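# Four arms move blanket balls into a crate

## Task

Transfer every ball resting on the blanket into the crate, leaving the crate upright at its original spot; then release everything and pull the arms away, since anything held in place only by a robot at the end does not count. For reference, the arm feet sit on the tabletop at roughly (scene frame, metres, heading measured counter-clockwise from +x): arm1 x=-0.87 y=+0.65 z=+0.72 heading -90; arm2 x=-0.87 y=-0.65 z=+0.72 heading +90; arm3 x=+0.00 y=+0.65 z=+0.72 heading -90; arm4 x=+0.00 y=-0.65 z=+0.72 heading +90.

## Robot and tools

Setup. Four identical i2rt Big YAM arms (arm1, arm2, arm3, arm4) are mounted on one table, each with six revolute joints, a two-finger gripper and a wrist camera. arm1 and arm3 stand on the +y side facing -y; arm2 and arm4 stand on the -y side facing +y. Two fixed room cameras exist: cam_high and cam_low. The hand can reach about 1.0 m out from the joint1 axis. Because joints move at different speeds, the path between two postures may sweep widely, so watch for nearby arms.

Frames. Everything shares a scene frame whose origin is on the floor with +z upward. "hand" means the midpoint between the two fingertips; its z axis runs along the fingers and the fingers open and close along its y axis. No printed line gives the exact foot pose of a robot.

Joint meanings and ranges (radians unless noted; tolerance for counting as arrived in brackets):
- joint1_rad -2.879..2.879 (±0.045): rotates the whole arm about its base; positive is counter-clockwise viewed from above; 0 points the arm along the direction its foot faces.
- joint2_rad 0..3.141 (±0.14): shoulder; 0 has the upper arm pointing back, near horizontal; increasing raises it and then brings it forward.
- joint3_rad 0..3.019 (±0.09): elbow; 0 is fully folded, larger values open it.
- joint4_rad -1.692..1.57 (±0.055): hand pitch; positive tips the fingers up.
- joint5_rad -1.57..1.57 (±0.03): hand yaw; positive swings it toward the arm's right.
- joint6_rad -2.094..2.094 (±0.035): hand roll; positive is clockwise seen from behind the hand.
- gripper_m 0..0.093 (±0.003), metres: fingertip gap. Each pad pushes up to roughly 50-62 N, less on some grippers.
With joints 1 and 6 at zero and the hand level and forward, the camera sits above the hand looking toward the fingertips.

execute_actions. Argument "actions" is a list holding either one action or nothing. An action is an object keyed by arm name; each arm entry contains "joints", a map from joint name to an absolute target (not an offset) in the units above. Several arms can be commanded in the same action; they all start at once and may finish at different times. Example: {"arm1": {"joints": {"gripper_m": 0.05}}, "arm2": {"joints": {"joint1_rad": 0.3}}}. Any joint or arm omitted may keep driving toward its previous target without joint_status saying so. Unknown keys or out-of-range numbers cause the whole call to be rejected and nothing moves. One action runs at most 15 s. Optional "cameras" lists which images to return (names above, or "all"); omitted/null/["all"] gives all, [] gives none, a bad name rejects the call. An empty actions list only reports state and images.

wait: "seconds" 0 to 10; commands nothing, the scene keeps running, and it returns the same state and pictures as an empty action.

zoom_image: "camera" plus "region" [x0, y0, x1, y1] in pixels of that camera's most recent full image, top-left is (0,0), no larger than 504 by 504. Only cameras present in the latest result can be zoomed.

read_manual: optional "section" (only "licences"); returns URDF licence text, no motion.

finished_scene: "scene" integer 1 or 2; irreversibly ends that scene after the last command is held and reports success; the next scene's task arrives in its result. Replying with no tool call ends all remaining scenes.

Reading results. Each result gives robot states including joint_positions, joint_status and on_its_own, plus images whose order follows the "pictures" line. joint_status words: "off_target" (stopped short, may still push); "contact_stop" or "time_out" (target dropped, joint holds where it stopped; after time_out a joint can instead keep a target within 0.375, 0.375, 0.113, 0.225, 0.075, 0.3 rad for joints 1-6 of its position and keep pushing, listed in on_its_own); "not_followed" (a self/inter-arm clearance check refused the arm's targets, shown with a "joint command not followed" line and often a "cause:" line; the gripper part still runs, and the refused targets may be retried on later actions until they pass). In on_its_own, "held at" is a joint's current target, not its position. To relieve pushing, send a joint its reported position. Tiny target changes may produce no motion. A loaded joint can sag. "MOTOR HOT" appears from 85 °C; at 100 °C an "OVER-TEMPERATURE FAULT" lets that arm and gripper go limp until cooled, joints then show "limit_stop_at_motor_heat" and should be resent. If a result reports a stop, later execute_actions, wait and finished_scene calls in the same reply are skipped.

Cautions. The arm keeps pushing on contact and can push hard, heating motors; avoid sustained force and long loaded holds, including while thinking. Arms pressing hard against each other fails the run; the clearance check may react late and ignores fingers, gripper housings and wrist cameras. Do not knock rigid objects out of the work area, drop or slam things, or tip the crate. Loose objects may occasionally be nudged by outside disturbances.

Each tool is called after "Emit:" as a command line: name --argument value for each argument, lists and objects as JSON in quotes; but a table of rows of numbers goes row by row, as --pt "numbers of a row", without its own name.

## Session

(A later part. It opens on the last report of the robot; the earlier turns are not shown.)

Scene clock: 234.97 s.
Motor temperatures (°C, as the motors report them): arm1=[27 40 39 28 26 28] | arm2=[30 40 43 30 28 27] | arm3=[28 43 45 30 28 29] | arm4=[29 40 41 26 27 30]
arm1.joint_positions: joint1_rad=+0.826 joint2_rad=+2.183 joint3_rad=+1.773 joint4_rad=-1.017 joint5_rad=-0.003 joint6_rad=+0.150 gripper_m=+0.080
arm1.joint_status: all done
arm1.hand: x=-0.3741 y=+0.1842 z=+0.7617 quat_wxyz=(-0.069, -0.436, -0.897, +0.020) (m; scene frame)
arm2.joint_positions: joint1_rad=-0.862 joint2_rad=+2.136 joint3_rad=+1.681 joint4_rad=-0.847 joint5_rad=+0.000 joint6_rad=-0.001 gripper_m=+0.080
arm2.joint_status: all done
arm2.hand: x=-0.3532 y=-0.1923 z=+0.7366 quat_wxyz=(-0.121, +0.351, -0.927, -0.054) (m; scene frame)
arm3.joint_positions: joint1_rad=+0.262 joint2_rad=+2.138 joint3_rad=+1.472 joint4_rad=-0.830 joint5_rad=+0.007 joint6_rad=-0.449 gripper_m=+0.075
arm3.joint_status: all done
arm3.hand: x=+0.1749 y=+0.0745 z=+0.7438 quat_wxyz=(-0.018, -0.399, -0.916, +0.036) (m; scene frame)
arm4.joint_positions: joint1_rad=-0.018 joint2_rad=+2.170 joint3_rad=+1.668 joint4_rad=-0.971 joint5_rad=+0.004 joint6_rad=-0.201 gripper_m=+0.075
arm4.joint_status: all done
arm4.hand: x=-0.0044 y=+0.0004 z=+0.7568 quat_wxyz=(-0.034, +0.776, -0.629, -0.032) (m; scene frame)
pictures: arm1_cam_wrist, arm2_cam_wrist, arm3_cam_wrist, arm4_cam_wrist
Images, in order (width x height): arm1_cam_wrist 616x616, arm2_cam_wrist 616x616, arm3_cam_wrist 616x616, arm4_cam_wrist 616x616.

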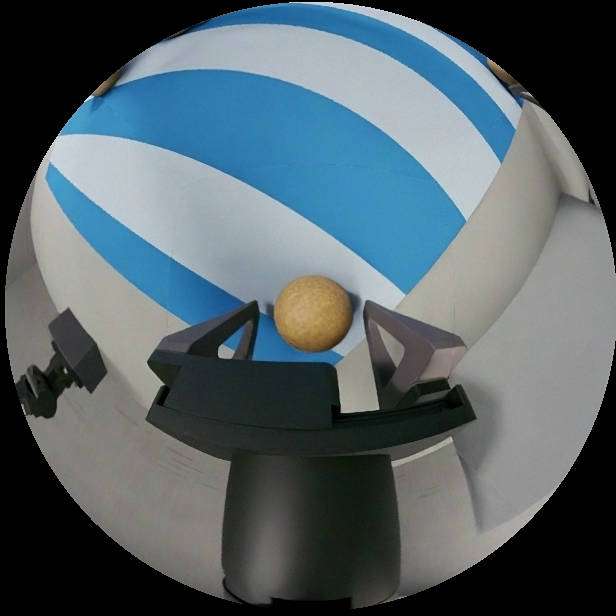

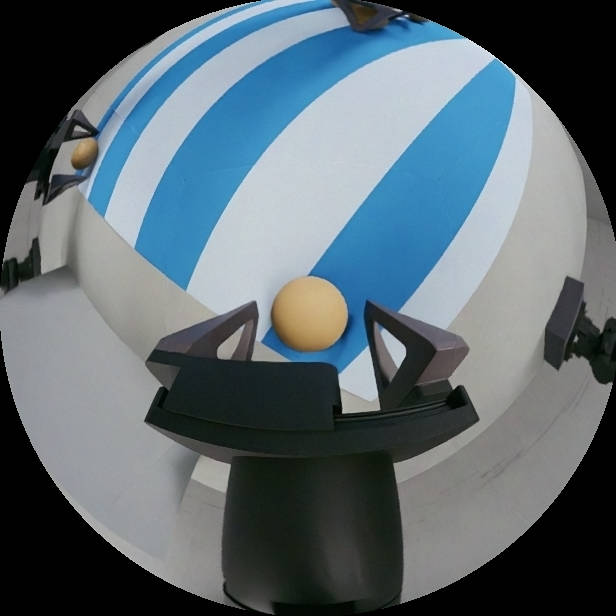

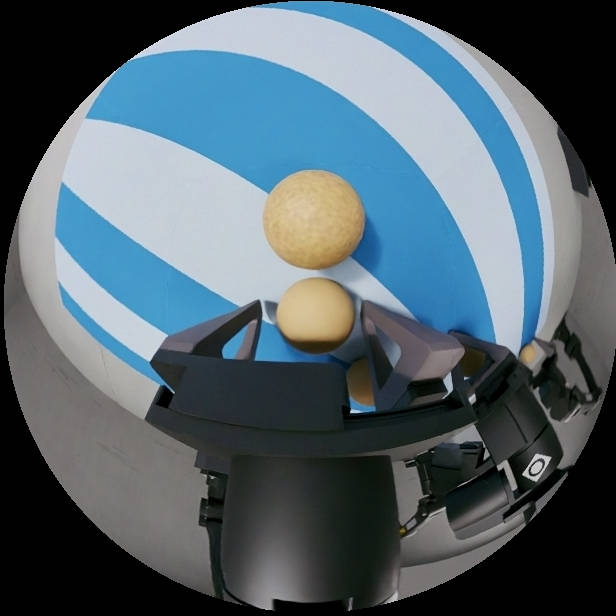

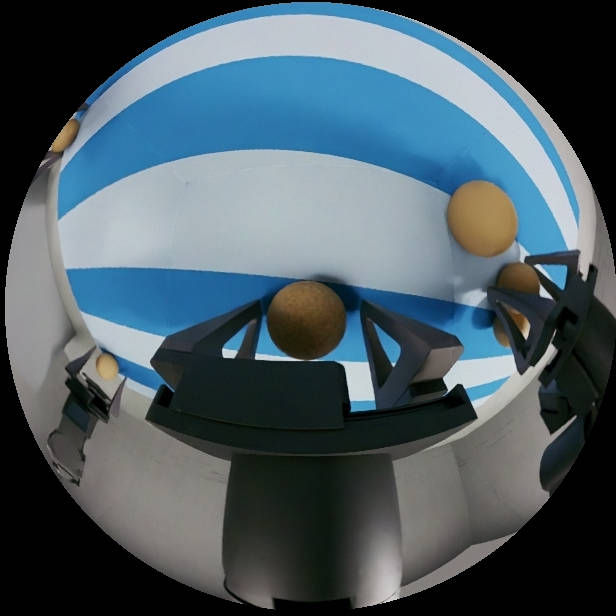

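All four are well aligned; closing.

Emit:
execute_actions --actions '[{"arm1":{"joints":{"gripper_m":0.043}},"arm2":{"joints":{"gripper_m":0.043}},"arm3":{"joints":{"gripper_m":0.043}},"arm4":{"joints":{"gripper_m":0.043}}}]' --cameras '["cam_high"]'

Emit:
zoom_image --camera "cam_high" --region '[130,200,270,350]'

Scene clock: 236.70 s.
Motor temperatures (°C, as the motors report them): arm1=[27 40 39 28 26 28] | arm2=[30 40 43 30 28 27] | arm3=[28 43 45 30 28 29] | arm4=[29 41 41 26 27 30]
arm1.joint_positions: joint1_rad=+0.826 joint2_rad=+2.183 joint3_rad=+1.773 joint4_rad=-1.017 joint5_rad=-0.004 joint6_rad=+0.150 gripper_m=+0.047
arm1.joint_status: gripper_m off_target (ended at +0.047, target +0.043)
arm1.hand: x=-0.3740 y=+0.1842 z=+0.7617 quat_wxyz=(-0.069, -0.435, -0.897, +0.020) (m; scene frame)
arm2.joint_positions: joint1_rad=-0.862 joint2_rad=+2.136 joint3_rad=+1.681 joint4_rad=-0.847 joint5_rad=+0.000 joint6_rad=-0.001 gripper_m=+0.048
arm2.joint_status: gripper_m off_target (ended at +0.048, target +0.043)
arm2.hand: x=-0.3532 y=-0.1923 z=+0.7366 quat_wxyz=(-0.121, +0.351, -0.927, -0.054) (m; scene frame)
arm3.joint_positions: joint1_rad=+0.262 joint2_rad=+2.138 joint3_rad=+1.472 joint4_rad=-0.830 joint5_rad=+0.007 joint6_rad=-0.450 gripper_m=+0.047
arm3.joint_status: gripper_m off_target (ended at +0.047, target +0.043)
arm3.hand: x=+0.1748 y=+0.0744 z=+0.7438 quat_wxyz=(-0.018, -0.399, -0.916, +0.036) (m; scene frame)
arm4.joint_positions: joint1_rad=-0.018 joint2_rad=+2.170 joint3_rad=+1.668 joint4_rad=-0.971 joint5_rad=+0.003 joint6_rad=-0.201 gripper_m=+0.046
arm4.joint_status: all done
arm4.hand: x=-0.0045 y=+0.0004 z=+0.7568 quat_wxyz=(-0.034, +0.776, -0.629, -0.032) (m; scene frame)
pictures: cam_high
Images, in order (width x height): cam_high 672x504.

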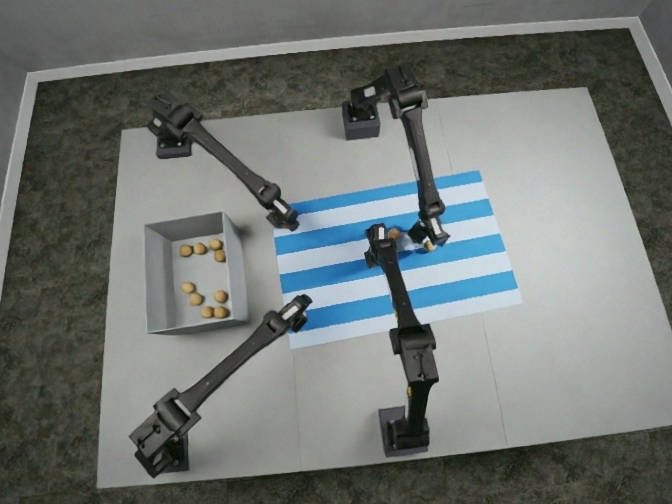

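Region (130, 200, 270, 350) of cam_high's 672x504 image, scaled by 3.360, with more detail than that image has; it fills the left 470 columns of this view, and the rest is white.

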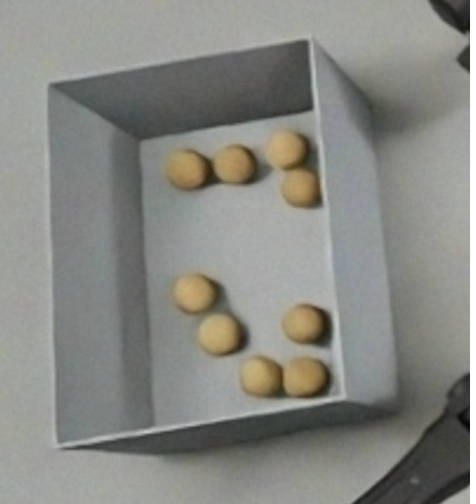

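Emit:
execute_actions --actions '[{"arm1":{"joints":{"joint1_rad":0.708,"joint2_rad":1.815,"joint3_rad":1.86,"joint4_rad":-1.48}},"arm2":{"joints":{"joint2_rad":1.738,"joint3_rad":1.84,"joint4_rad":-1.31}},"arm3":{"joints":{"joint1_rad":-0.13,"joint2_rad":2.015}},"arm4":{"joints":{"joint1_rad":0.34,"joint2_rad":2.07,"joint4_rad":-1.048,"joint6_rad":-0.09}}}]' --cameras '["cam_high"]'

Scene clock: 246.17 s.
Motor temperatures (°C, as the motors report them): arm1=[27 40 39 28 26 28] | arm2=[30 40 42 30 28 27] | arm3=[28 44 45 30 28 29] | arm4=[29 41 42 26 27 30]
arm1.joint_positions: joint1_rad=+0.708 joint2_rad=+1.800 joint3_rad=+1.849 joint4_rad=-1.467 joint5_rad=-0.005 joint6_rad=+0.149 gripper_m=+0.047
arm1.joint_status: all done
arm1.hand: x=-0.4880 y=+0.1966 z=+1.0154 quat_wxyz=(-0.073, -0.487, -0.870, +0.025) (m; scene frame)
arm2.joint_positions: joint1_rad=-0.862 joint2_rad=+1.762 joint3_rad=+1.822 joint4_rad=-1.301 joint5_rad=+0.000 joint6_rad=-0.001 gripper_m=+0.048
arm2.joint_status: all done
arm2.hand: x=-0.4016 y=-0.2409 z=+1.0072 quat_wxyz=(-0.150, +0.349, -0.923, -0.065) (m; scene frame)
arm3.joint_positions: joint1_rad=-0.124 joint2_rad=+2.000 joint3_rad=+1.472 joint4_rad=-0.828 joint5_rad=+0.009 joint6_rad=-0.452 gripper_m=+0.047
arm3.joint_status: all done
arm3.hand: x=-0.0560 y=+0.0291 z=+0.8285 quat_wxyz=(-0.046, -0.564, -0.819, +0.101) (m; scene frame)
arm4.joint_positions: joint1_rad=+0.334 joint2_rad=+2.073 joint3_rad=+1.668 joint4_rad=-1.032 joint5_rad=+0.000 joint6_rad=-0.099 gripper_m=+0.046
arm4.joint_status: all done
arm4.hand: x=-0.2275 y=-0.0435 z=+0.8186 quat_wxyz=(-0.037, +0.847, -0.527, -0.056) (m; scene frame)
pictures: cam_high
Images, in order (width x height): cam_high 672x504.

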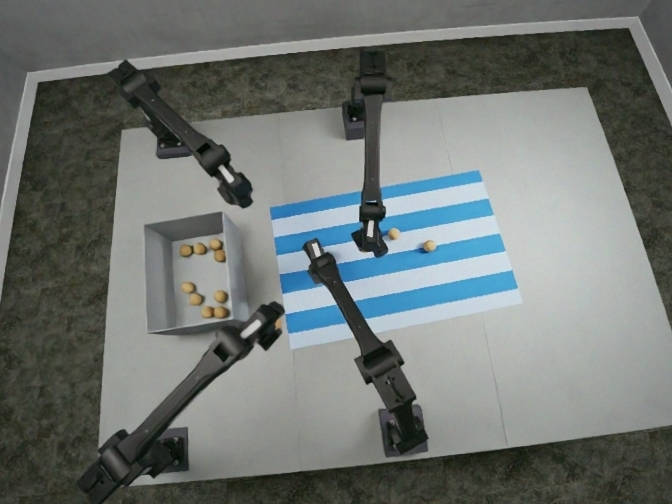

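Emit:
execute_actions --actions '[{"arm1":{"joints":{"joint1_rad":0.120}},"arm2":{"joints":{"joint1_rad":-0.338,"joint2_rad":1.78}},"arm3":{"joints":{"joint1_rad":-0.706,"joint2_rad":2.132,"joint4_rad":-0.938,"joint6_rad":0.01}},"arm4":{"joints":{"joint1_rad":0.622,"joint3_rad":1.492}}}]' --cameras '["arm1_cam_wrist","arm2_cam_wrist","cam_high"]'

Scene clock: 248.87 s.
Motor temperatures (°C, as the motors report them): arm1=[27 40 39 28 26 28] | arm2=[30 40 42 30 28 27] | arm3=[28 44 45 30 28 29] | arm4=[29 41 41 26 27 30]
arm1.joint_positions: joint1_rad=+0.123 joint2_rad=+1.800 joint3_rad=+1.849 joint4_rad=-1.467 joint5_rad=-0.004 joint6_rad=+0.148 gripper_m=+0.047
arm1.joint_status: all done
arm1.hand: x=-0.8026 y=+0.0611 z=+1.0155 quat_wxyz=(-0.062, -0.717, -0.693, +0.045) (m; scene frame)
arm2.joint_positions: joint1_rad=-0.344 joint2_rad=+1.790 joint3_rad=+1.822 joint4_rad=-1.301 joint5_rad=-0.005 joint6_rad=+0.001 gripper_m=+0.048
arm2.joint_status: all done
arm2.hand: x=-0.6661 y=-0.0607 z=+0.9957 quat_wxyz=(-0.119, +0.574, -0.804, -0.097) (m; scene frame)
arm3.joint_positions: joint1_rad=-0.700 joint2_rad=+2.141 joint3_rad=+1.473 joint4_rad=-0.931 joint5_rad=+0.009 joint6_rad=-0.001 gripper_m=+0.047
arm3.joint_status: all done
arm3.hand: x=-0.3569 y=+0.1965 z=+0.7470 quat_wxyz=(+0.010, -0.898, -0.439, -0.004) (m; scene frame)
arm4.joint_positions: joint1_rad=+0.620 joint2_rad=+2.069 joint3_rad=+1.496 joint4_rad=-1.036 joint5_rad=+0.000 joint6_rad=-0.098 gripper_m=+0.046
arm4.joint_status: all done
arm4.hand: x=-0.3451 y=-0.1918 z=+0.7619 quat_wxyz=(+0.014, +0.916, -0.402, +0.014) (m; scene frame)
pictures: arm1_cam_wrist, arm2_cam_wrist, cam_high
Images, in order (width x height): arm1_cam_wrist 616x616, arm2_cam_wrist 616x616, cam_high 672x504.

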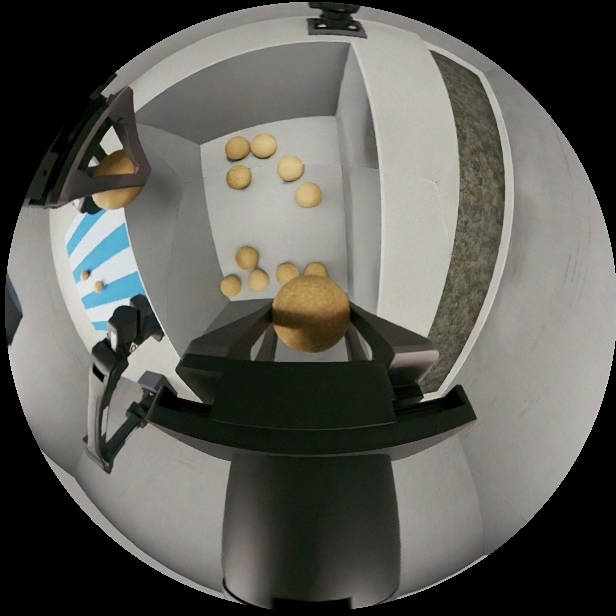

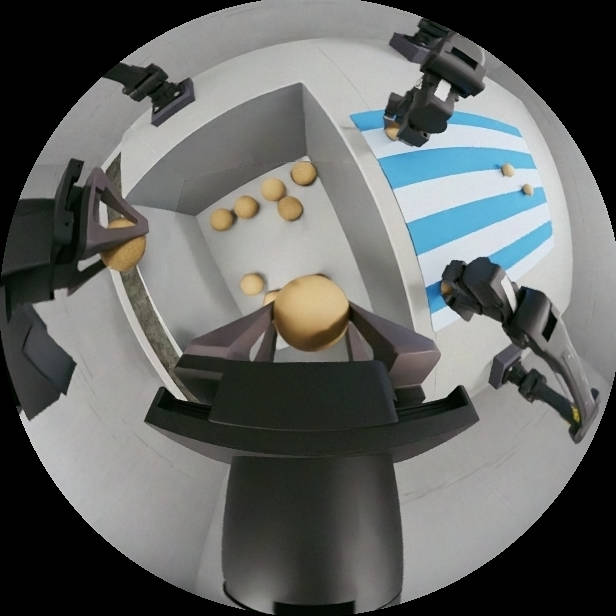

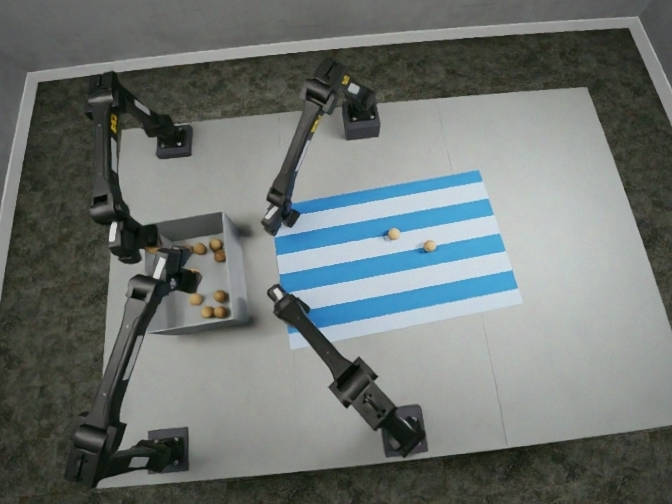

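Emit:
execute_actions --actions '[{"arm1":{"joints":{"joint2_rad":2.106,"joint3_rad":1.631,"joint4_rad":-0.934,"joint6_rad":0.06}},"arm2":{"joints":{"joint2_rad":2.093,"joint3_rad":1.65,"joint4_rad":-1.004,"joint6_rad":-0.405}},"arm3":{"joints":{"joint2_rad":2.01,"gripper_m":0.075}},"arm4":{"joints":{"joint2_rad":1.95,"gripper_m":0.075}}}]' --cameras '["arm1_cam_wrist","arm2_cam_wrist","cam_high"]'

Scene clock: 251.17 s.
Motor temperatures (°C, as the motors report them): arm1=[27 40 39 28 26 28] | arm2=[30 40 42 30 28 27] | arm3=[28 44 45 30 28 29] | arm4=[29 41 41 26 27 30]
arm1.joint_positions: joint1_rad=+0.124 joint2_rad=+2.099 joint3_rad=+1.631 joint4_rad=-0.950 joint5_rad=-0.009 joint6_rad=+0.071 gripper_m=+0.047
arm1.joint_status: all done
arm1.hand: x=-0.7946 y=+0.0047 z=+0.7646 quat_wxyz=(-0.062, -0.689, -0.721, +0.046) (m; scene frame)
arm2.joint_positions: joint1_rad=-0.344 joint2_rad=+2.098 joint3_rad=+1.655 joint4_rad=-1.016 joint5_rad=+0.001 joint6_rad=-0.394 gripper_m=+0.047
arm2.joint_status: all done
arm2.hand: x=-0.6619 y=-0.0410 z=+0.7488 quat_wxyz=(-0.051, +0.728, -0.682, -0.031) (m; scene frame)
arm3.joint_positions: joint1_rad=-0.700 joint2_rad=+1.990 joint3_rad=+1.473 joint4_rad=-0.933 joint5_rad=+0.009 joint6_rad=+0.000 gripper_m=+0.075
arm3.joint_status: all done
arm3.hand: x=-0.3703 y=+0.1787 z=+0.8330 quat_wxyz=(-0.023, -0.897, -0.438, +0.063) (m; scene frame)
arm4.joint_positions: joint1_rad=+0.620 joint2_rad=+1.942 joint3_rad=+1.496 joint4_rad=-1.036 joint5_rad=+0.000 joint6_rad=-0.098 gripper_m=+0.075
arm4.joint_status: all done
arm4.hand: x=-0.3535 y=-0.1794 z=+0.8335 quat_wxyz=(-0.018, +0.915, -0.402, -0.042) (m; scene frame)
pictures: arm1_cam_wrist, arm2_cam_wrist, cam_high
Images, in order (width x height): arm1_cam_wrist 616x616, arm2_cam_wrist 616x616, cam_high 672x504.

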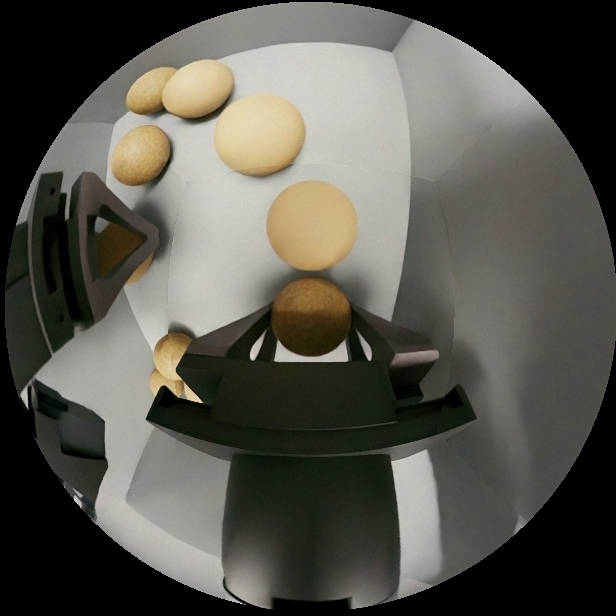

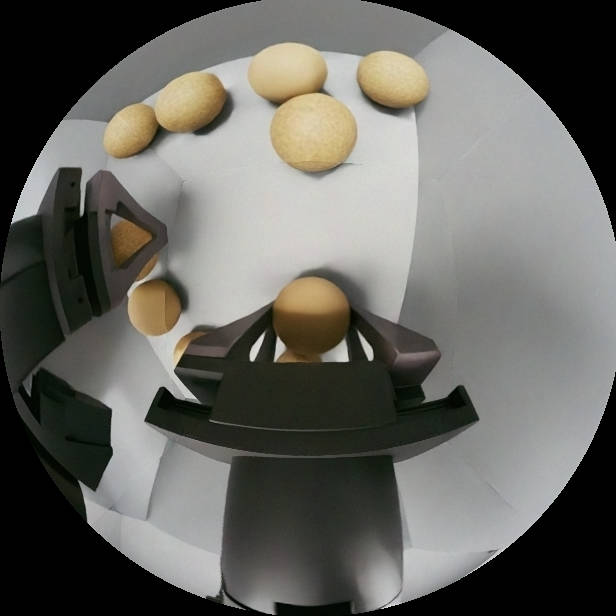

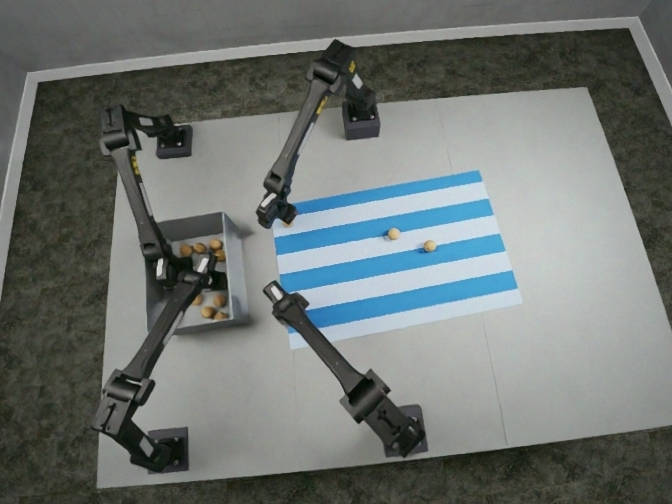

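Emit:
execute_actions --actions '[{"arm1":{"joints":{"joint2_rad":1.83,"joint3_rad":1.84,"joint4_rad":-1.41,"gripper_m":0.058}},"arm2":{"joints":{"joint2_rad":1.725,"joint3_rad":1.70,"gripper_m":0.058}},"arm3":{"joints":{"joint1_rad":-0.42,"joint2_rad":1.925,"joint6_rad":0.4}},"arm4":{"joints":{"joint1_rad":0.15,"joint6_rad":0.33}}}]' --cameras '["cam_high"]'

Emit:
zoom_image --camera "cam_high" --region '[250,200,390,340]'

Scene clock: 258.63 s.
Motor temperatures (°C, as the motors report them): arm1=[27 40 39 28 26 28] | arm2=[30 40 42 30 28 27] | arm3=[28 44 45 30 28 29] | arm4=[29 41 41 26 27 30]
arm1.joint_positions: joint1_rad=+0.124 joint2_rad=+1.814 joint3_rad=+1.829 joint4_rad=-1.396 joint5_rad=-0.009 joint6_rad=+0.071 gripper_m=+0.058
arm1.joint_status: all done
arm1.hand: x=-0.7994 y=+0.0472 z=+1.0025 quat_wxyz=(-0.076, -0.688, -0.720, +0.057) (m; scene frame)
arm2.joint_positions: joint1_rad=-0.344 joint2_rad=+1.742 joint3_rad=+1.672 joint4_rad=-1.016 joint5_rad=+0.001 joint6_rad=-0.395 gripper_m=+0.058
arm2.joint_status: all done
arm2.hand: x=-0.6575 y=-0.0384 z=+0.9810 quat_wxyz=(-0.219, +0.707, -0.664, -0.106) (m; scene frame)
arm3.joint_positions: joint1_rad=-0.426 joint2_rad=+1.927 joint3_rad=+1.473 joint4_rad=-0.933 joint5_rad=+0.006 joint6_rad=+0.389 gripper_m=+0.075
arm3.joint_status: all done
arm3.hand: x=-0.2303 y=+0.0905 z=+0.8685 quat_wxyz=(-0.064, -0.918, -0.384, +0.074) (m; scene frame)
arm4.joint_positions: joint1_rad=+0.150 joint2_rad=+1.942 joint3_rad=+1.496 joint4_rad=-1.036 joint5_rad=+0.004 joint6_rad=+0.320 gripper_m=+0.075
arm4.joint_status: all done
arm4.hand: x=-0.1015 y=-0.0700 z=+0.8307 quat_wxyz=(-0.019, +0.653, -0.756, -0.038) (m; scene frame)
pictures: cam_high
Images, in order (width x height): cam_high 672x504.

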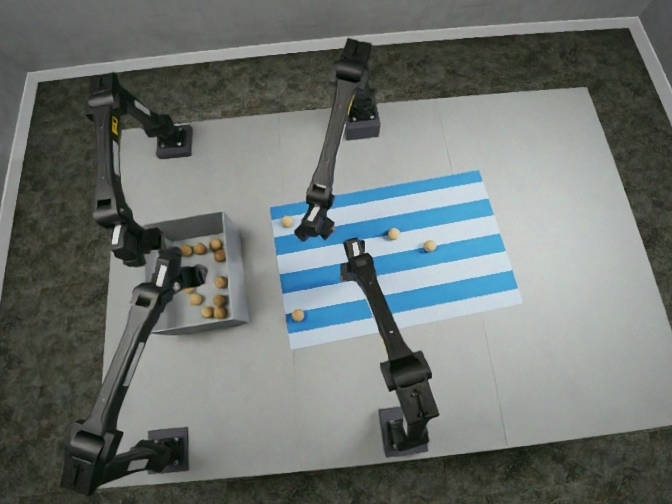

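Region (250, 200, 390, 340) of cam_high's 672x504 image, scaled by 3.600, with more detail than that image has.

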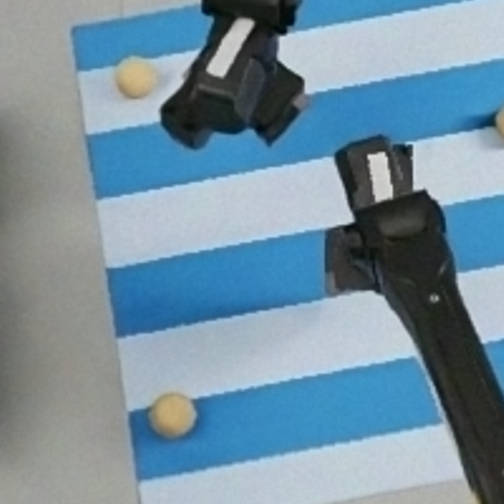

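Emit:
execute_actions --actions '[{"arm1":{"joints":{"joint1_rad":0.836,"joint6_rad":0.21}},"arm2":{"joints":{"joint1_rad":-0.867,"joint2_rad":1.765,"joint3_rad":1.80,"joint6_rad":0.01}},"arm3":{"joints":{"joint1_rad":0.112,"joint3_rad":1.32,"joint4_rad":-0.778,"joint6_rad":0.76,"gripper_m":0.055}},"arm4":{"joints":{"joint1_rad":-0.344,"joint3_rad":1.766,"joint4_rad":-1.165,"gripper_m":0.055}}}]' --cameras '["arm3_cam_wrist","arm4_cam_wrist","cam_high"]'

Emit:
zoom_image --camera "cam_high" --region '[130,200,270,350]'

Scene clock: 264.03 s.
Motor temperatures (°C, as the motors report them): arm1=[27 40 40 28 26 28] | arm2=[30 40 43 30 28 27] | arm3=[28 44 45 30 28 29] | arm4=[29 41 41 26 27 30]
arm1.joint_positions: joint1_rad=+0.835 joint2_rad=+1.814 joint3_rad=+1.829 joint4_rad=-1.396 joint5_rad=-0.008 joint6_rad=+0.200 gripper_m=+0.058
arm1.joint_status: all done
arm1.hand: x=-0.4230 y=+0.2392 z=+1.0023 quat_wxyz=(-0.093, -0.452, -0.887, +0.022) (m; scene frame)
arm2.joint_positions: joint1_rad=-0.861 joint2_rad=+1.767 joint3_rad=+1.729 joint4_rad=-1.016 joint5_rad=-0.003 joint6_rad=-0.001 gripper_m=+0.058
arm2.joint_status: all done
arm2.hand: x=-0.3695 y=-0.2104 z=+0.9881 quat_wxyz=(-0.235, +0.342, -0.904, -0.099) (m; scene frame)
arm3.joint_positions: joint1_rad=+0.106 joint2_rad=+1.926 joint3_rad=+1.320 joint4_rad=-0.787 joint5_rad=+0.007 joint6_rad=+0.749 gripper_m=+0.055
arm3.joint_status: all done
arm3.hand: x=+0.0804 y=+0.0808 z=+0.8153 quat_wxyz=(-0.083, -0.882, -0.462, +0.039) (m; scene frame)
arm4.joint_positions: joint1_rad=-0.340 joint2_rad=+1.942 joint3_rad=+1.743 joint4_rad=-1.149 joint5_rad=+0.004 joint6_rad=+0.323 gripper_m=+0.055
arm4.joint_status: all done
arm4.hand: x=+0.2036 y=-0.0304 z=+0.9218 quat_wxyz=(-0.074, +0.447, -0.888, -0.077) (m; scene frame)
pictures: arm3_cam_wrist, arm4_cam_wrist, cam_high
joint command not followed: on one or more control steps a check withheld the commanded joint targets of the arm3 arm, and it was not sent them on those steps.
cause: the commanded joint targets would bring a part of the robot too close to another arm (this arm's wrist (the part past joint 4) and the other arm's wrist (the part past joint 4)); next, command targets that bring no part of the robot closer to that arm.
Images, in order (width x height): arm3_cam_wrist 616x616, arm4_cam_wrist 616x616, cam_high 672x504.

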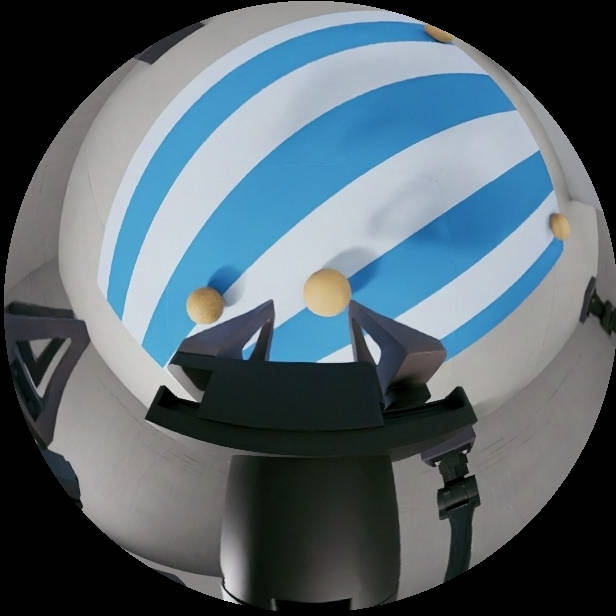

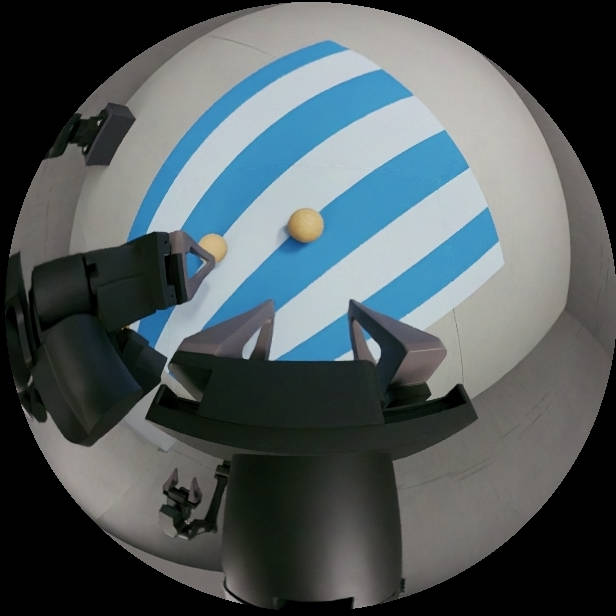

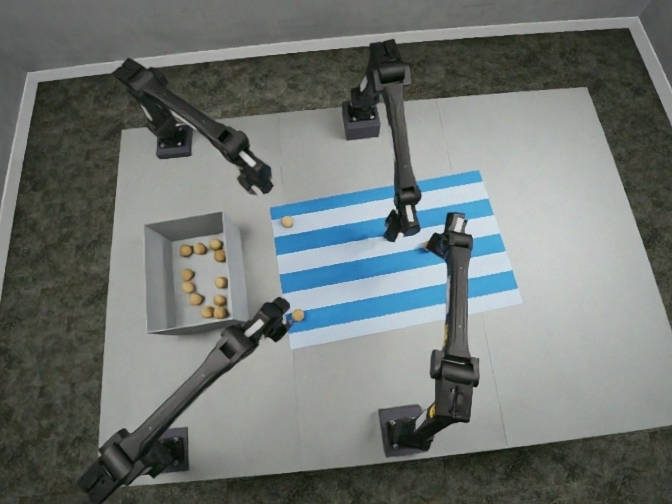

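Region (130, 200, 270, 350) of cam_high's 672x504 image, scaled by 3.360, with more detail than that image has; it fills the left 470 columns of this view, and the rest is white.

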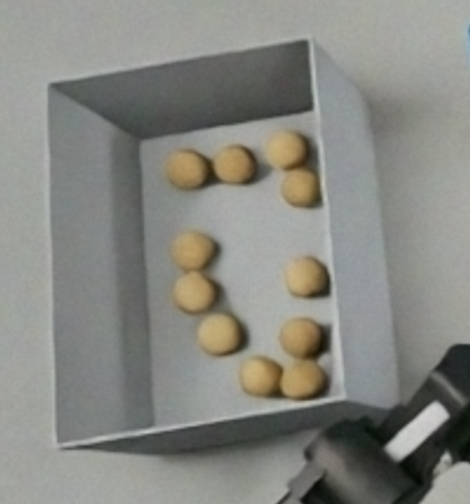

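Emit:
execute_actions --actions '[{"arm1":{"joints":{"joint2_rad":2.205,"joint3_rad":1.772,"joint4_rad":-1.008,"gripper_m":0.08}},"arm2":{"joints":{"joint2_rad":2.139,"joint3_rad":1.672,"joint4_rad":-0.852,"gripper_m":0.08}},"arm3":{"joints":{"joint2_rad":2.051,"gripper_m":0.078}},"arm4":{"joints":{"joint2_rad":2.206,"joint4_rad":-0.803,"gripper_m":0.072}}}]' --cameras '["arm1_cam_wrist","arm2_cam_wrist","arm3_cam_wrist","arm4_cam_wrist"]'

Scene clock: 266.60 s.
Motor temperatures (°C, as the motors report them): arm1=[27 40 40 28 26 28] | arm2=[30 40 43 30 28 27] | arm3=[28 44 45 30 29 29] | arm4=[29 41 41 26 27 30]
arm1.joint_positions: joint1_rad=+0.839 joint2_rad=+2.183 joint3_rad=+1.773 joint4_rad=-1.022 joint5_rad=-0.003 joint6_rad=+0.200 gripper_m=+0.080
arm1.joint_status: all done
arm1.hand: x=-0.3690 y=+0.1911 z=+0.7618 quat_wxyz=(-0.068, -0.452, -0.889, +0.018) (m; scene frame)
arm2.joint_positions: joint1_rad=-0.860 joint2_rad=+2.136 joint3_rad=+1.677 joint4_rad=-0.853 joint5_rad=+0.000 joint6_rad=-0.001 gripper_m=+0.080
arm2.joint_status: all done
arm2.hand: x=-0.3561 y=-0.1934 z=+0.7346 quat_wxyz=(-0.117, +0.352, -0.927, -0.053) (m; scene frame)
arm3.joint_positions: joint1_rad=+0.106 joint2_rad=+2.052 joint3_rad=+1.310 joint4_rad=-0.784 joint5_rad=+0.007 joint6_rad=+0.750 gripper_m=+0.078
arm3.joint_status: all done
arm3.hand: x=+0.0760 y=+0.1053 z=+0.7432 quat_wxyz=(-0.020, -0.886, -0.464, +0.017) (m; scene frame)
arm4.joint_positions: joint1_rad=-0.340 joint2_rad=+2.209 joint3_rad=+1.743 joint4_rad=-0.822 joint5_rad=+0.004 joint6_rad=+0.323 gripper_m=+0.072
arm4.joint_status: all done
arm4.hand: x=+0.2211 y=+0.0267 z=+0.7649 quat_wxyz=(-0.096, +0.445, -0.885, -0.099) (m; scene frame)
pictures: arm1_cam_wrist, arm2_cam_wrist, arm3_cam_wrist, arm4_cam_wrist
Images, in order (width x height): arm1_cam_wrist 616x616, arm2_cam_wrist 616x616, arm3_cam_wrist 616x616, arm4_cam_wrist 616x616.

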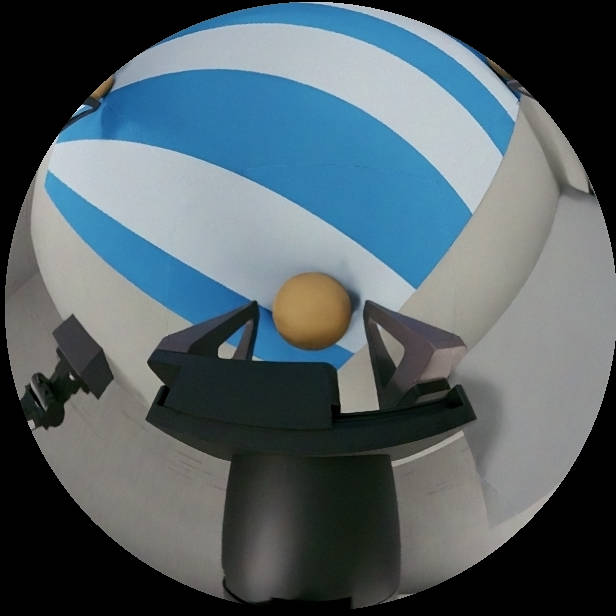

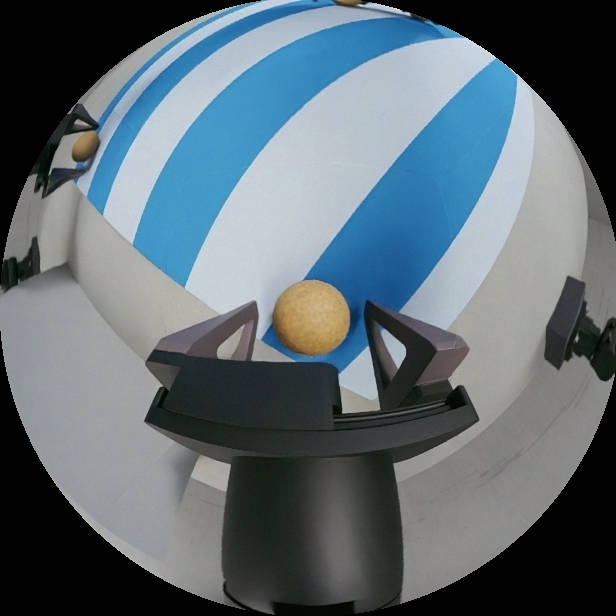

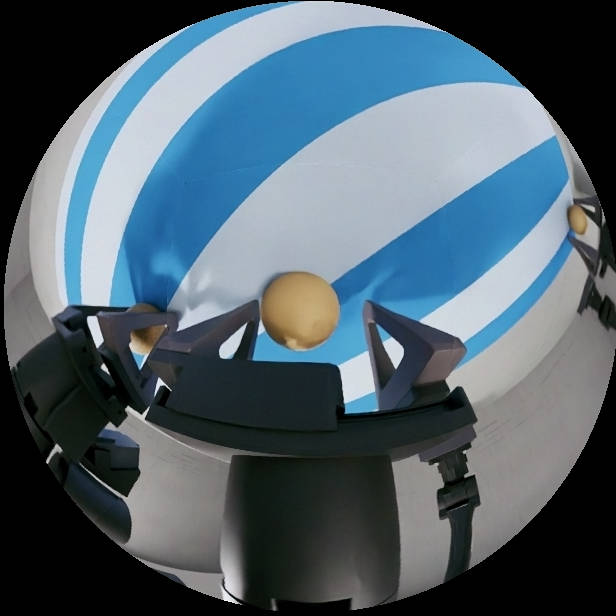

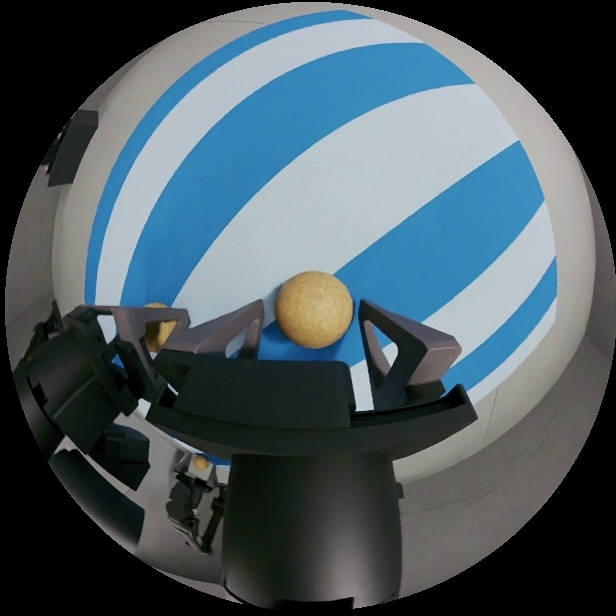

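Emit:
execute_actions --actions '[{"arm1":{"joints":{"joint4_rad":-0.995,"gripper_m":0.043}},"arm2":{"joints":{"gripper_m":0.043}},"arm3":{"joints":{"joint4_rad":-0.75,"gripper_m":0.043}},"arm4":{"joints":{"joint4_rad":-0.785,"gripper_m":0.043}}}]' --cameras '["arm3_cam_wrist","arm4_cam_wrist"]'

Scene clock: 267.53 s.
Motor temperatures (°C, as the motors report them): arm1=[27 40 40 28 26 28] | arm2=[30 40 43 30 28 27] | arm3=[28 44 45 30 29 29] | arm4=[29 41 42 26 27 30]
arm1.joint_positions: joint1_rad=+0.839 joint2_rad=+2.183 joint3_rad=+1.773 joint4_rad=-1.012 joint5_rad=-0.004 joint6_rad=+0.200 gripper_m=+0.047
arm1.joint_status: gripper_m off_target (ended at +0.047, target +0.043); the others done
arm1.hand: x=-0.3671 y=+0.1895 z=+0.7621 quat_wxyz=(-0.073, -0.452, -0.889, +0.019) (m; scene frame)
arm2.joint_positions: joint1_rad=-0.860 joint2_rad=+2.136 joint3_rad=+1.677 joint4_rad=-0.853 joint5_rad=+0.000 joint6_rad=-0.001 gripper_m=+0.047
arm2.joint_status: gripper_m off_target (ended at +0.047, target +0.043)
arm2.hand: x=-0.3561 y=-0.1934 z=+0.7346 quat_wxyz=(-0.117, +0.352, -0.927, -0.053) (m; scene frame)
arm3.joint_positions: joint1_rad=+0.106 joint2_rad=+2.052 joint3_rad=+1.310 joint4_rad=-0.760 joint5_rad=+0.007 joint6_rad=+0.750 gripper_m=+0.047
arm3.joint_status: gripper_m off_target (ended at +0.047, target +0.043); the others done
arm3.hand: x=+0.0768 y=+0.0994 z=+0.7436 quat_wxyz=(-0.032, -0.885, -0.463, +0.021) (m; scene frame)
arm4.joint_positions: joint1_rad=-0.340 joint2_rad=+2.209 joint3_rad=+1.743 joint4_rad=-0.806 joint5_rad=+0.004 joint6_rad=+0.323 gripper_m=+0.047
arm4.joint_status: gripper_m off_target (ended at +0.047, target +0.043); the others done
arm4.hand: x=+0.2222 y=+0.0303 z=+0.7660 quat_wxyz=(-0.101, +0.445, -0.884, -0.105) (m; scene frame)
pictures: arm3_cam_wrist, arm4_cam_wrist
Images, in order (width x height): arm3_cam_wrist 616x616, arm4_cam_wrist 616x616.

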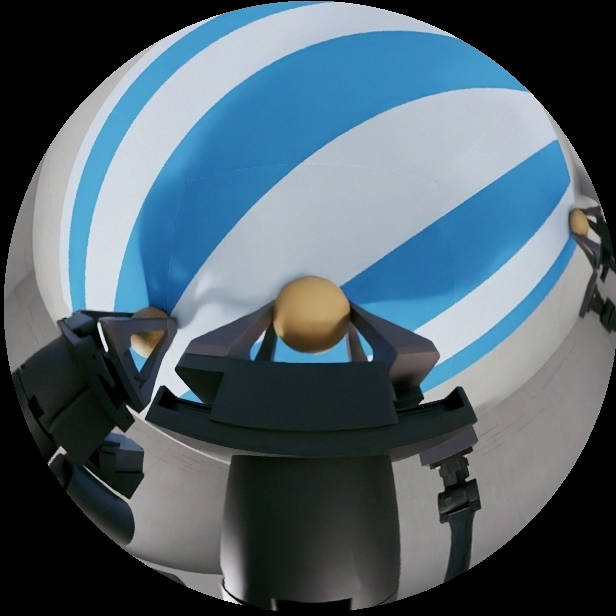

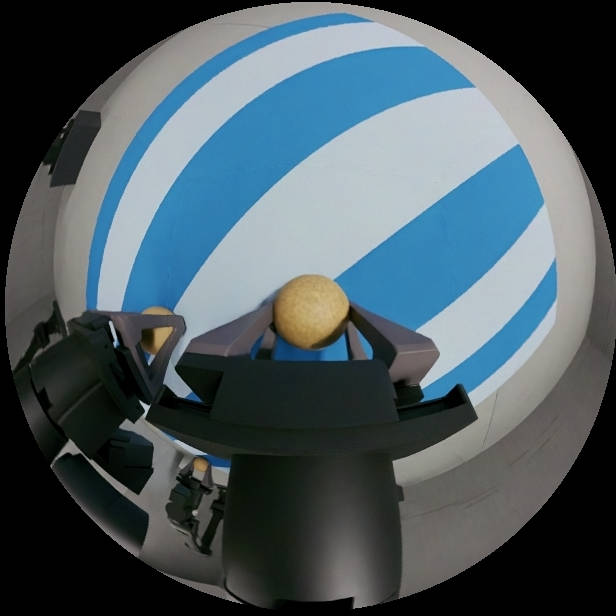

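Emit:
execute_actions --actions '[{"arm1":{"joints":{"joint1_rad":0.708,"joint2_rad":1.757,"joint4_rad":-1.313}},"arm2":{"joints":{"joint2_rad":1.81,"joint3_rad":1.835,"joint4_rad":-1.015}},"arm3":{"joints":{"joint1_rad":-0.30,"joint2_rad":1.945}},"arm4":{"joints":{"joint2_rad":1.975,"joint4_rad":-1.05}}}]' --cameras '["cam_high"]'

Scene clock: 278.67 s.
Motor temperatures (°C, as the motors report them): arm1=[27 41 39 28 26 28] | arm2=[30 41 42 30 28 27] | arm3=[28 44 44 30 29 29] | arm4=[29 42 42 27 27 30]
arm1.joint_positions: joint1_rad=+0.709 joint2_rad=+1.746 joint3_rad=+1.761 joint4_rad=-1.299 joint5_rad=-0.005 joint6_rad=+0.201 gripper_m=+0.047
arm1.joint_status: all done
arm1.hand: x=-0.4793 y=+0.1871 z=+1.0177 quat_wxyz=(-0.136, -0.505, -0.851, +0.045) (m; scene frame)
arm2.joint_positions: joint1_rad=-0.860 joint2_rad=+1.830 joint3_rad=+1.812 joint4_rad=-1.008 joint5_rad=+0.000 joint6_rad=-0.001 gripper_m=+0.047
arm2.joint_status: all done
arm2.hand: x=-0.3482 y=-0.1917 z=+0.9892 quat_wxyz=(-0.248, +0.341, -0.901, -0.102) (m; scene frame)
arm3.joint_positions: joint1_rad=-0.295 joint2_rad=+1.935 joint3_rad=+1.310 joint4_rad=-0.754 joint5_rad=+0.009 joint6_rad=+0.752 gripper_m=+0.047
arm3.joint_status: all done
arm3.hand: x=-0.1491 y=+0.0929 z=+0.8104 quat_wxyz=(-0.082, -0.956, -0.276, +0.060) (m; scene frame)
arm4.joint_positions: joint1_rad=-0.340 joint2_rad=+1.947 joint3_rad=+1.743 joint4_rad=-1.034 joint5_rad=+0.004 joint6_rad=+0.323 gripper_m=+0.047
arm4.joint_status: all done
arm4.hand: x=+0.2122 y=-0.0044 z=+0.9264 quat_wxyz=(-0.113, +0.443, -0.882, -0.116) (m; scene frame)
pictures: cam_high
Images, in order (width x height): cam_high 672x504.

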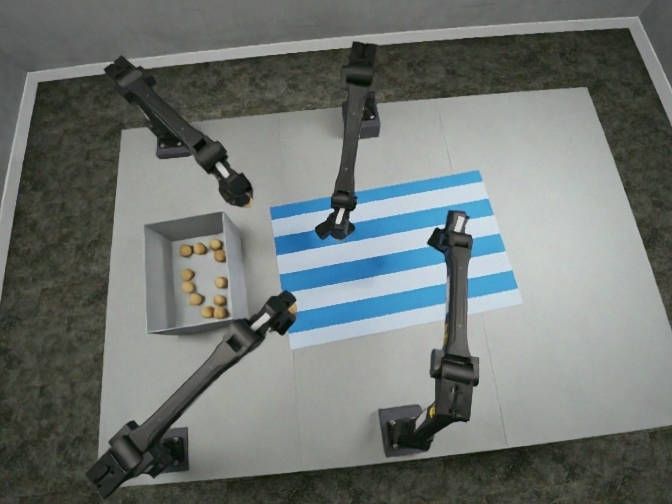

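Emit:
execute_actions --actions '[]' --cameras '["cam_high", "cam_low"]'

Scene clock: 280.33 s.
Motor temperatures (°C, as the motors report them): arm1=[27 40 39 28 26 28] | arm2=[30 41 43 30 28 27] | arm3=[28 44 44 30 29 29] | arm4=[29 41 43 26 27 30]
arm1.joint_positions: joint1_rad=+0.709 joint2_rad=+1.746 joint3_rad=+1.761 joint4_rad=-1.299 joint5_rad=-0.005 joint6_rad=+0.201 gripper_m=+0.047
arm1.joint_status: all done
arm1.hand: x=-0.4793 y=+0.1871 z=+1.0177 quat_wxyz=(-0.136, -0.505, -0.851, +0.045) (m; scene frame)
arm2.joint_positions: joint1_rad=-0.860 joint2_rad=+1.830 joint3_rad=+1.812 joint4_rad=-1.008 joint5_rad=+0.000 joint6_rad=-0.001 gripper_m=+0.047
arm2.joint_status: all done
arm2.hand: x=-0.3482 y=-0.1917 z=+0.9892 quat_wxyz=(-0.248, +0.341, -0.901, -0.102) (m; scene frame)
arm3.joint_positions: joint1_rad=-0.295 joint2_rad=+1.935 joint3_rad=+1.310 joint4_rad=-0.754 joint5_rad=+0.009 joint6_rad=+0.752 gripper_m=+0.047
arm3.joint_status: all done
arm3.hand: x=-0.1491 y=+0.0929 z=+0.8104 quat_wxyz=(-0.082, -0.956, -0.276, +0.060) (m; scene frame)
arm4.joint_positions: joint1_rad=-0.340 joint2_rad=+1.947 joint3_rad=+1.743 joint4_rad=-1.034 joint5_rad=+0.004 joint6_rad=+0.323 gripper_m=+0.047
arm4.joint_status: all done
arm4.hand: x=+0.2122 y=-0.0044 z=+0.9264 quat_wxyz=(-0.113, +0.443, -0.882, -0.116) (m; scene frame)
pictures: cam_high, cam_low
Images, in order (width x height): cam_high 672x504, cam_low 672x504.

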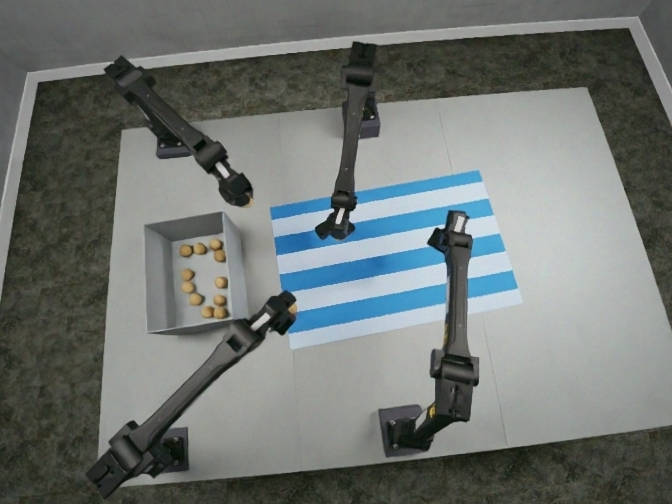

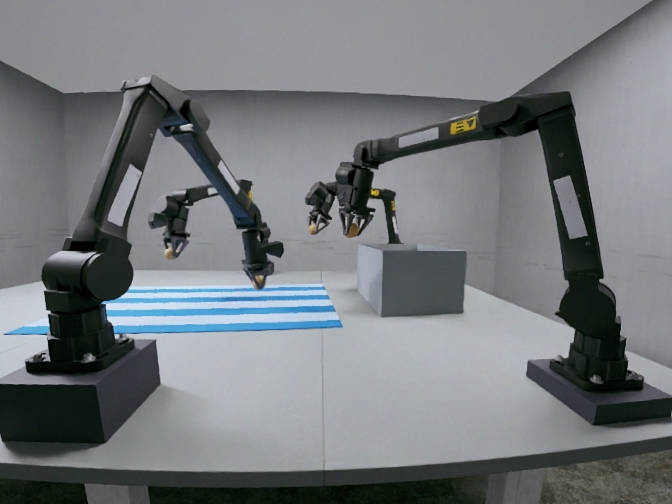

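Emit:
zoom_image --camera "cam_high" --region '[130, 200, 270, 350]'

Region (130, 200, 270, 350) of cam_high's 672x504 image, scaled by 3.360, with more detail than that image has; it fills the left 470 columns of this view, and the rest is white.

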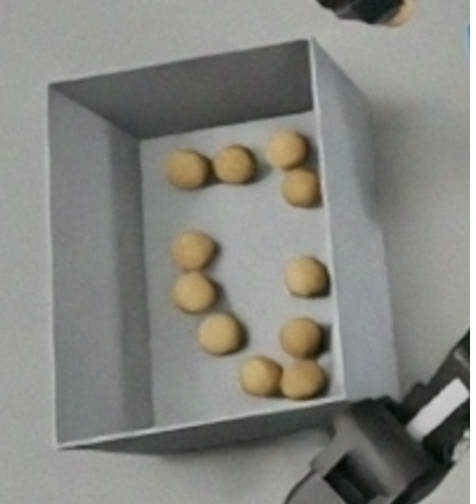

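Emit:
execute_actions --actions '[{"arm1":{"joints":{"joint1_rad":0.130}},"arm2":{"joints":{"joint1_rad":-0.307}},"arm3":{"joints":{"joint1_rad":-0.706,"joint2_rad":2.049,"joint4_rad":-0.662,"joint6_rad":0.01}},"arm4":{"joints":{"joint1_rad":0.26,"joint3_rad":1.482}}}]' --cameras '["cam_high", "arm1_cam_wrist", "arm2_cam_wrist"]'

Scene clock: 283.47 s.
Motor temperatures (°C, as the motors report them): arm1=[27 40 40 28 26 28] | arm2=[30 41 43 30 28 27] | arm3=[28 44 44 30 29 29] | arm4=[29 41 42 26 27 30]
arm1.joint_positions: joint1_rad=+0.132 joint2_rad=+1.746 joint3_rad=+1.761 joint4_rad=-1.299 joint5_rad=-0.004 joint6_rad=+0.202 gripper_m=+0.047
arm1.joint_status: all done
arm1.hand: x=-0.7954 y=+0.0489 z=+1.0179 quat_wxyz=(-0.117, -0.727, -0.672, +0.082) (m; scene frame)
arm2.joint_positions: joint1_rad=-0.314 joint2_rad=+1.830 joint3_rad=+1.812 joint4_rad=-1.008 joint5_rad=-0.006 joint6_rad=+0.002 gripper_m=+0.047
arm2.joint_status: all done
arm2.hand: x=-0.6638 y=+0.0108 z=+0.9951 quat_wxyz=(-0.213, +0.570, -0.775, -0.170) (m; scene frame)
arm3.joint_positions: joint1_rad=-0.700 joint2_rad=+2.050 joint3_rad=+1.310 joint4_rad=-0.670 joint5_rad=+0.009 joint6_rad=+0.021 gripper_m=+0.047
arm3.joint_status: all done
arm3.hand: x=-0.3581 y=+0.1953 z=+0.7515 quat_wxyz=(-0.032, -0.900, -0.427, +0.080) (m; scene frame)
arm4.joint_positions: joint1_rad=+0.262 joint2_rad=+1.969 joint3_rad=+1.490 joint4_rad=-1.035 joint5_rad=+0.000 joint6_rad=+0.323 gripper_m=+0.047
arm4.joint_status: all done
arm4.hand: x=-0.1651 y=-0.0894 z=+0.8142 quat_wxyz=(-0.008, +0.694, -0.719, -0.027) (m; scene frame)
pictures: arm1_cam_wrist, arm2_cam_wrist, cam_high
Images, in order (width x height): arm1_cam_wrist 616x616, arm2_cam_wrist 616x616, cam_high 672x504.

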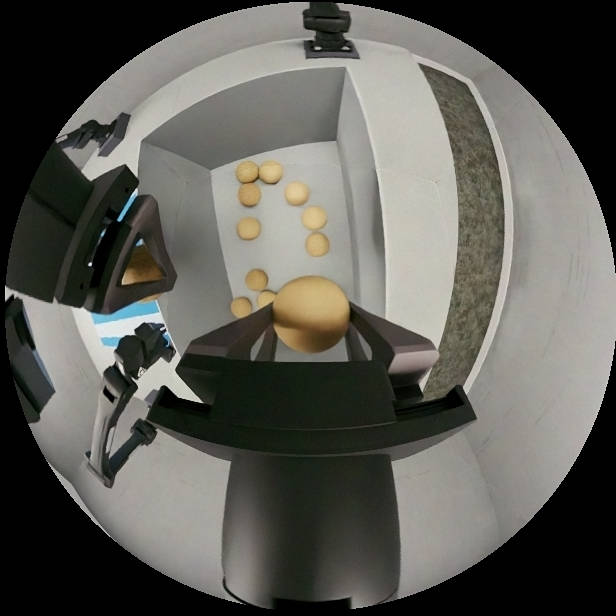

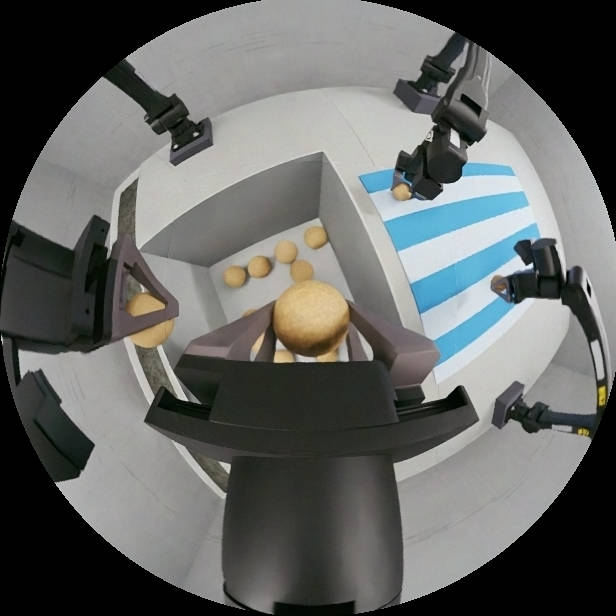

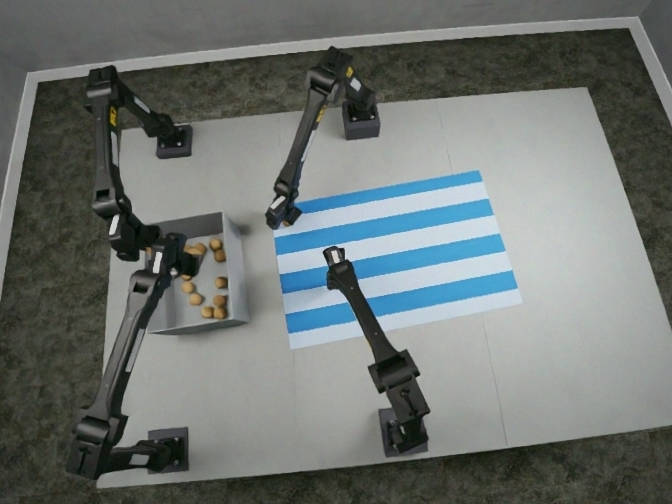

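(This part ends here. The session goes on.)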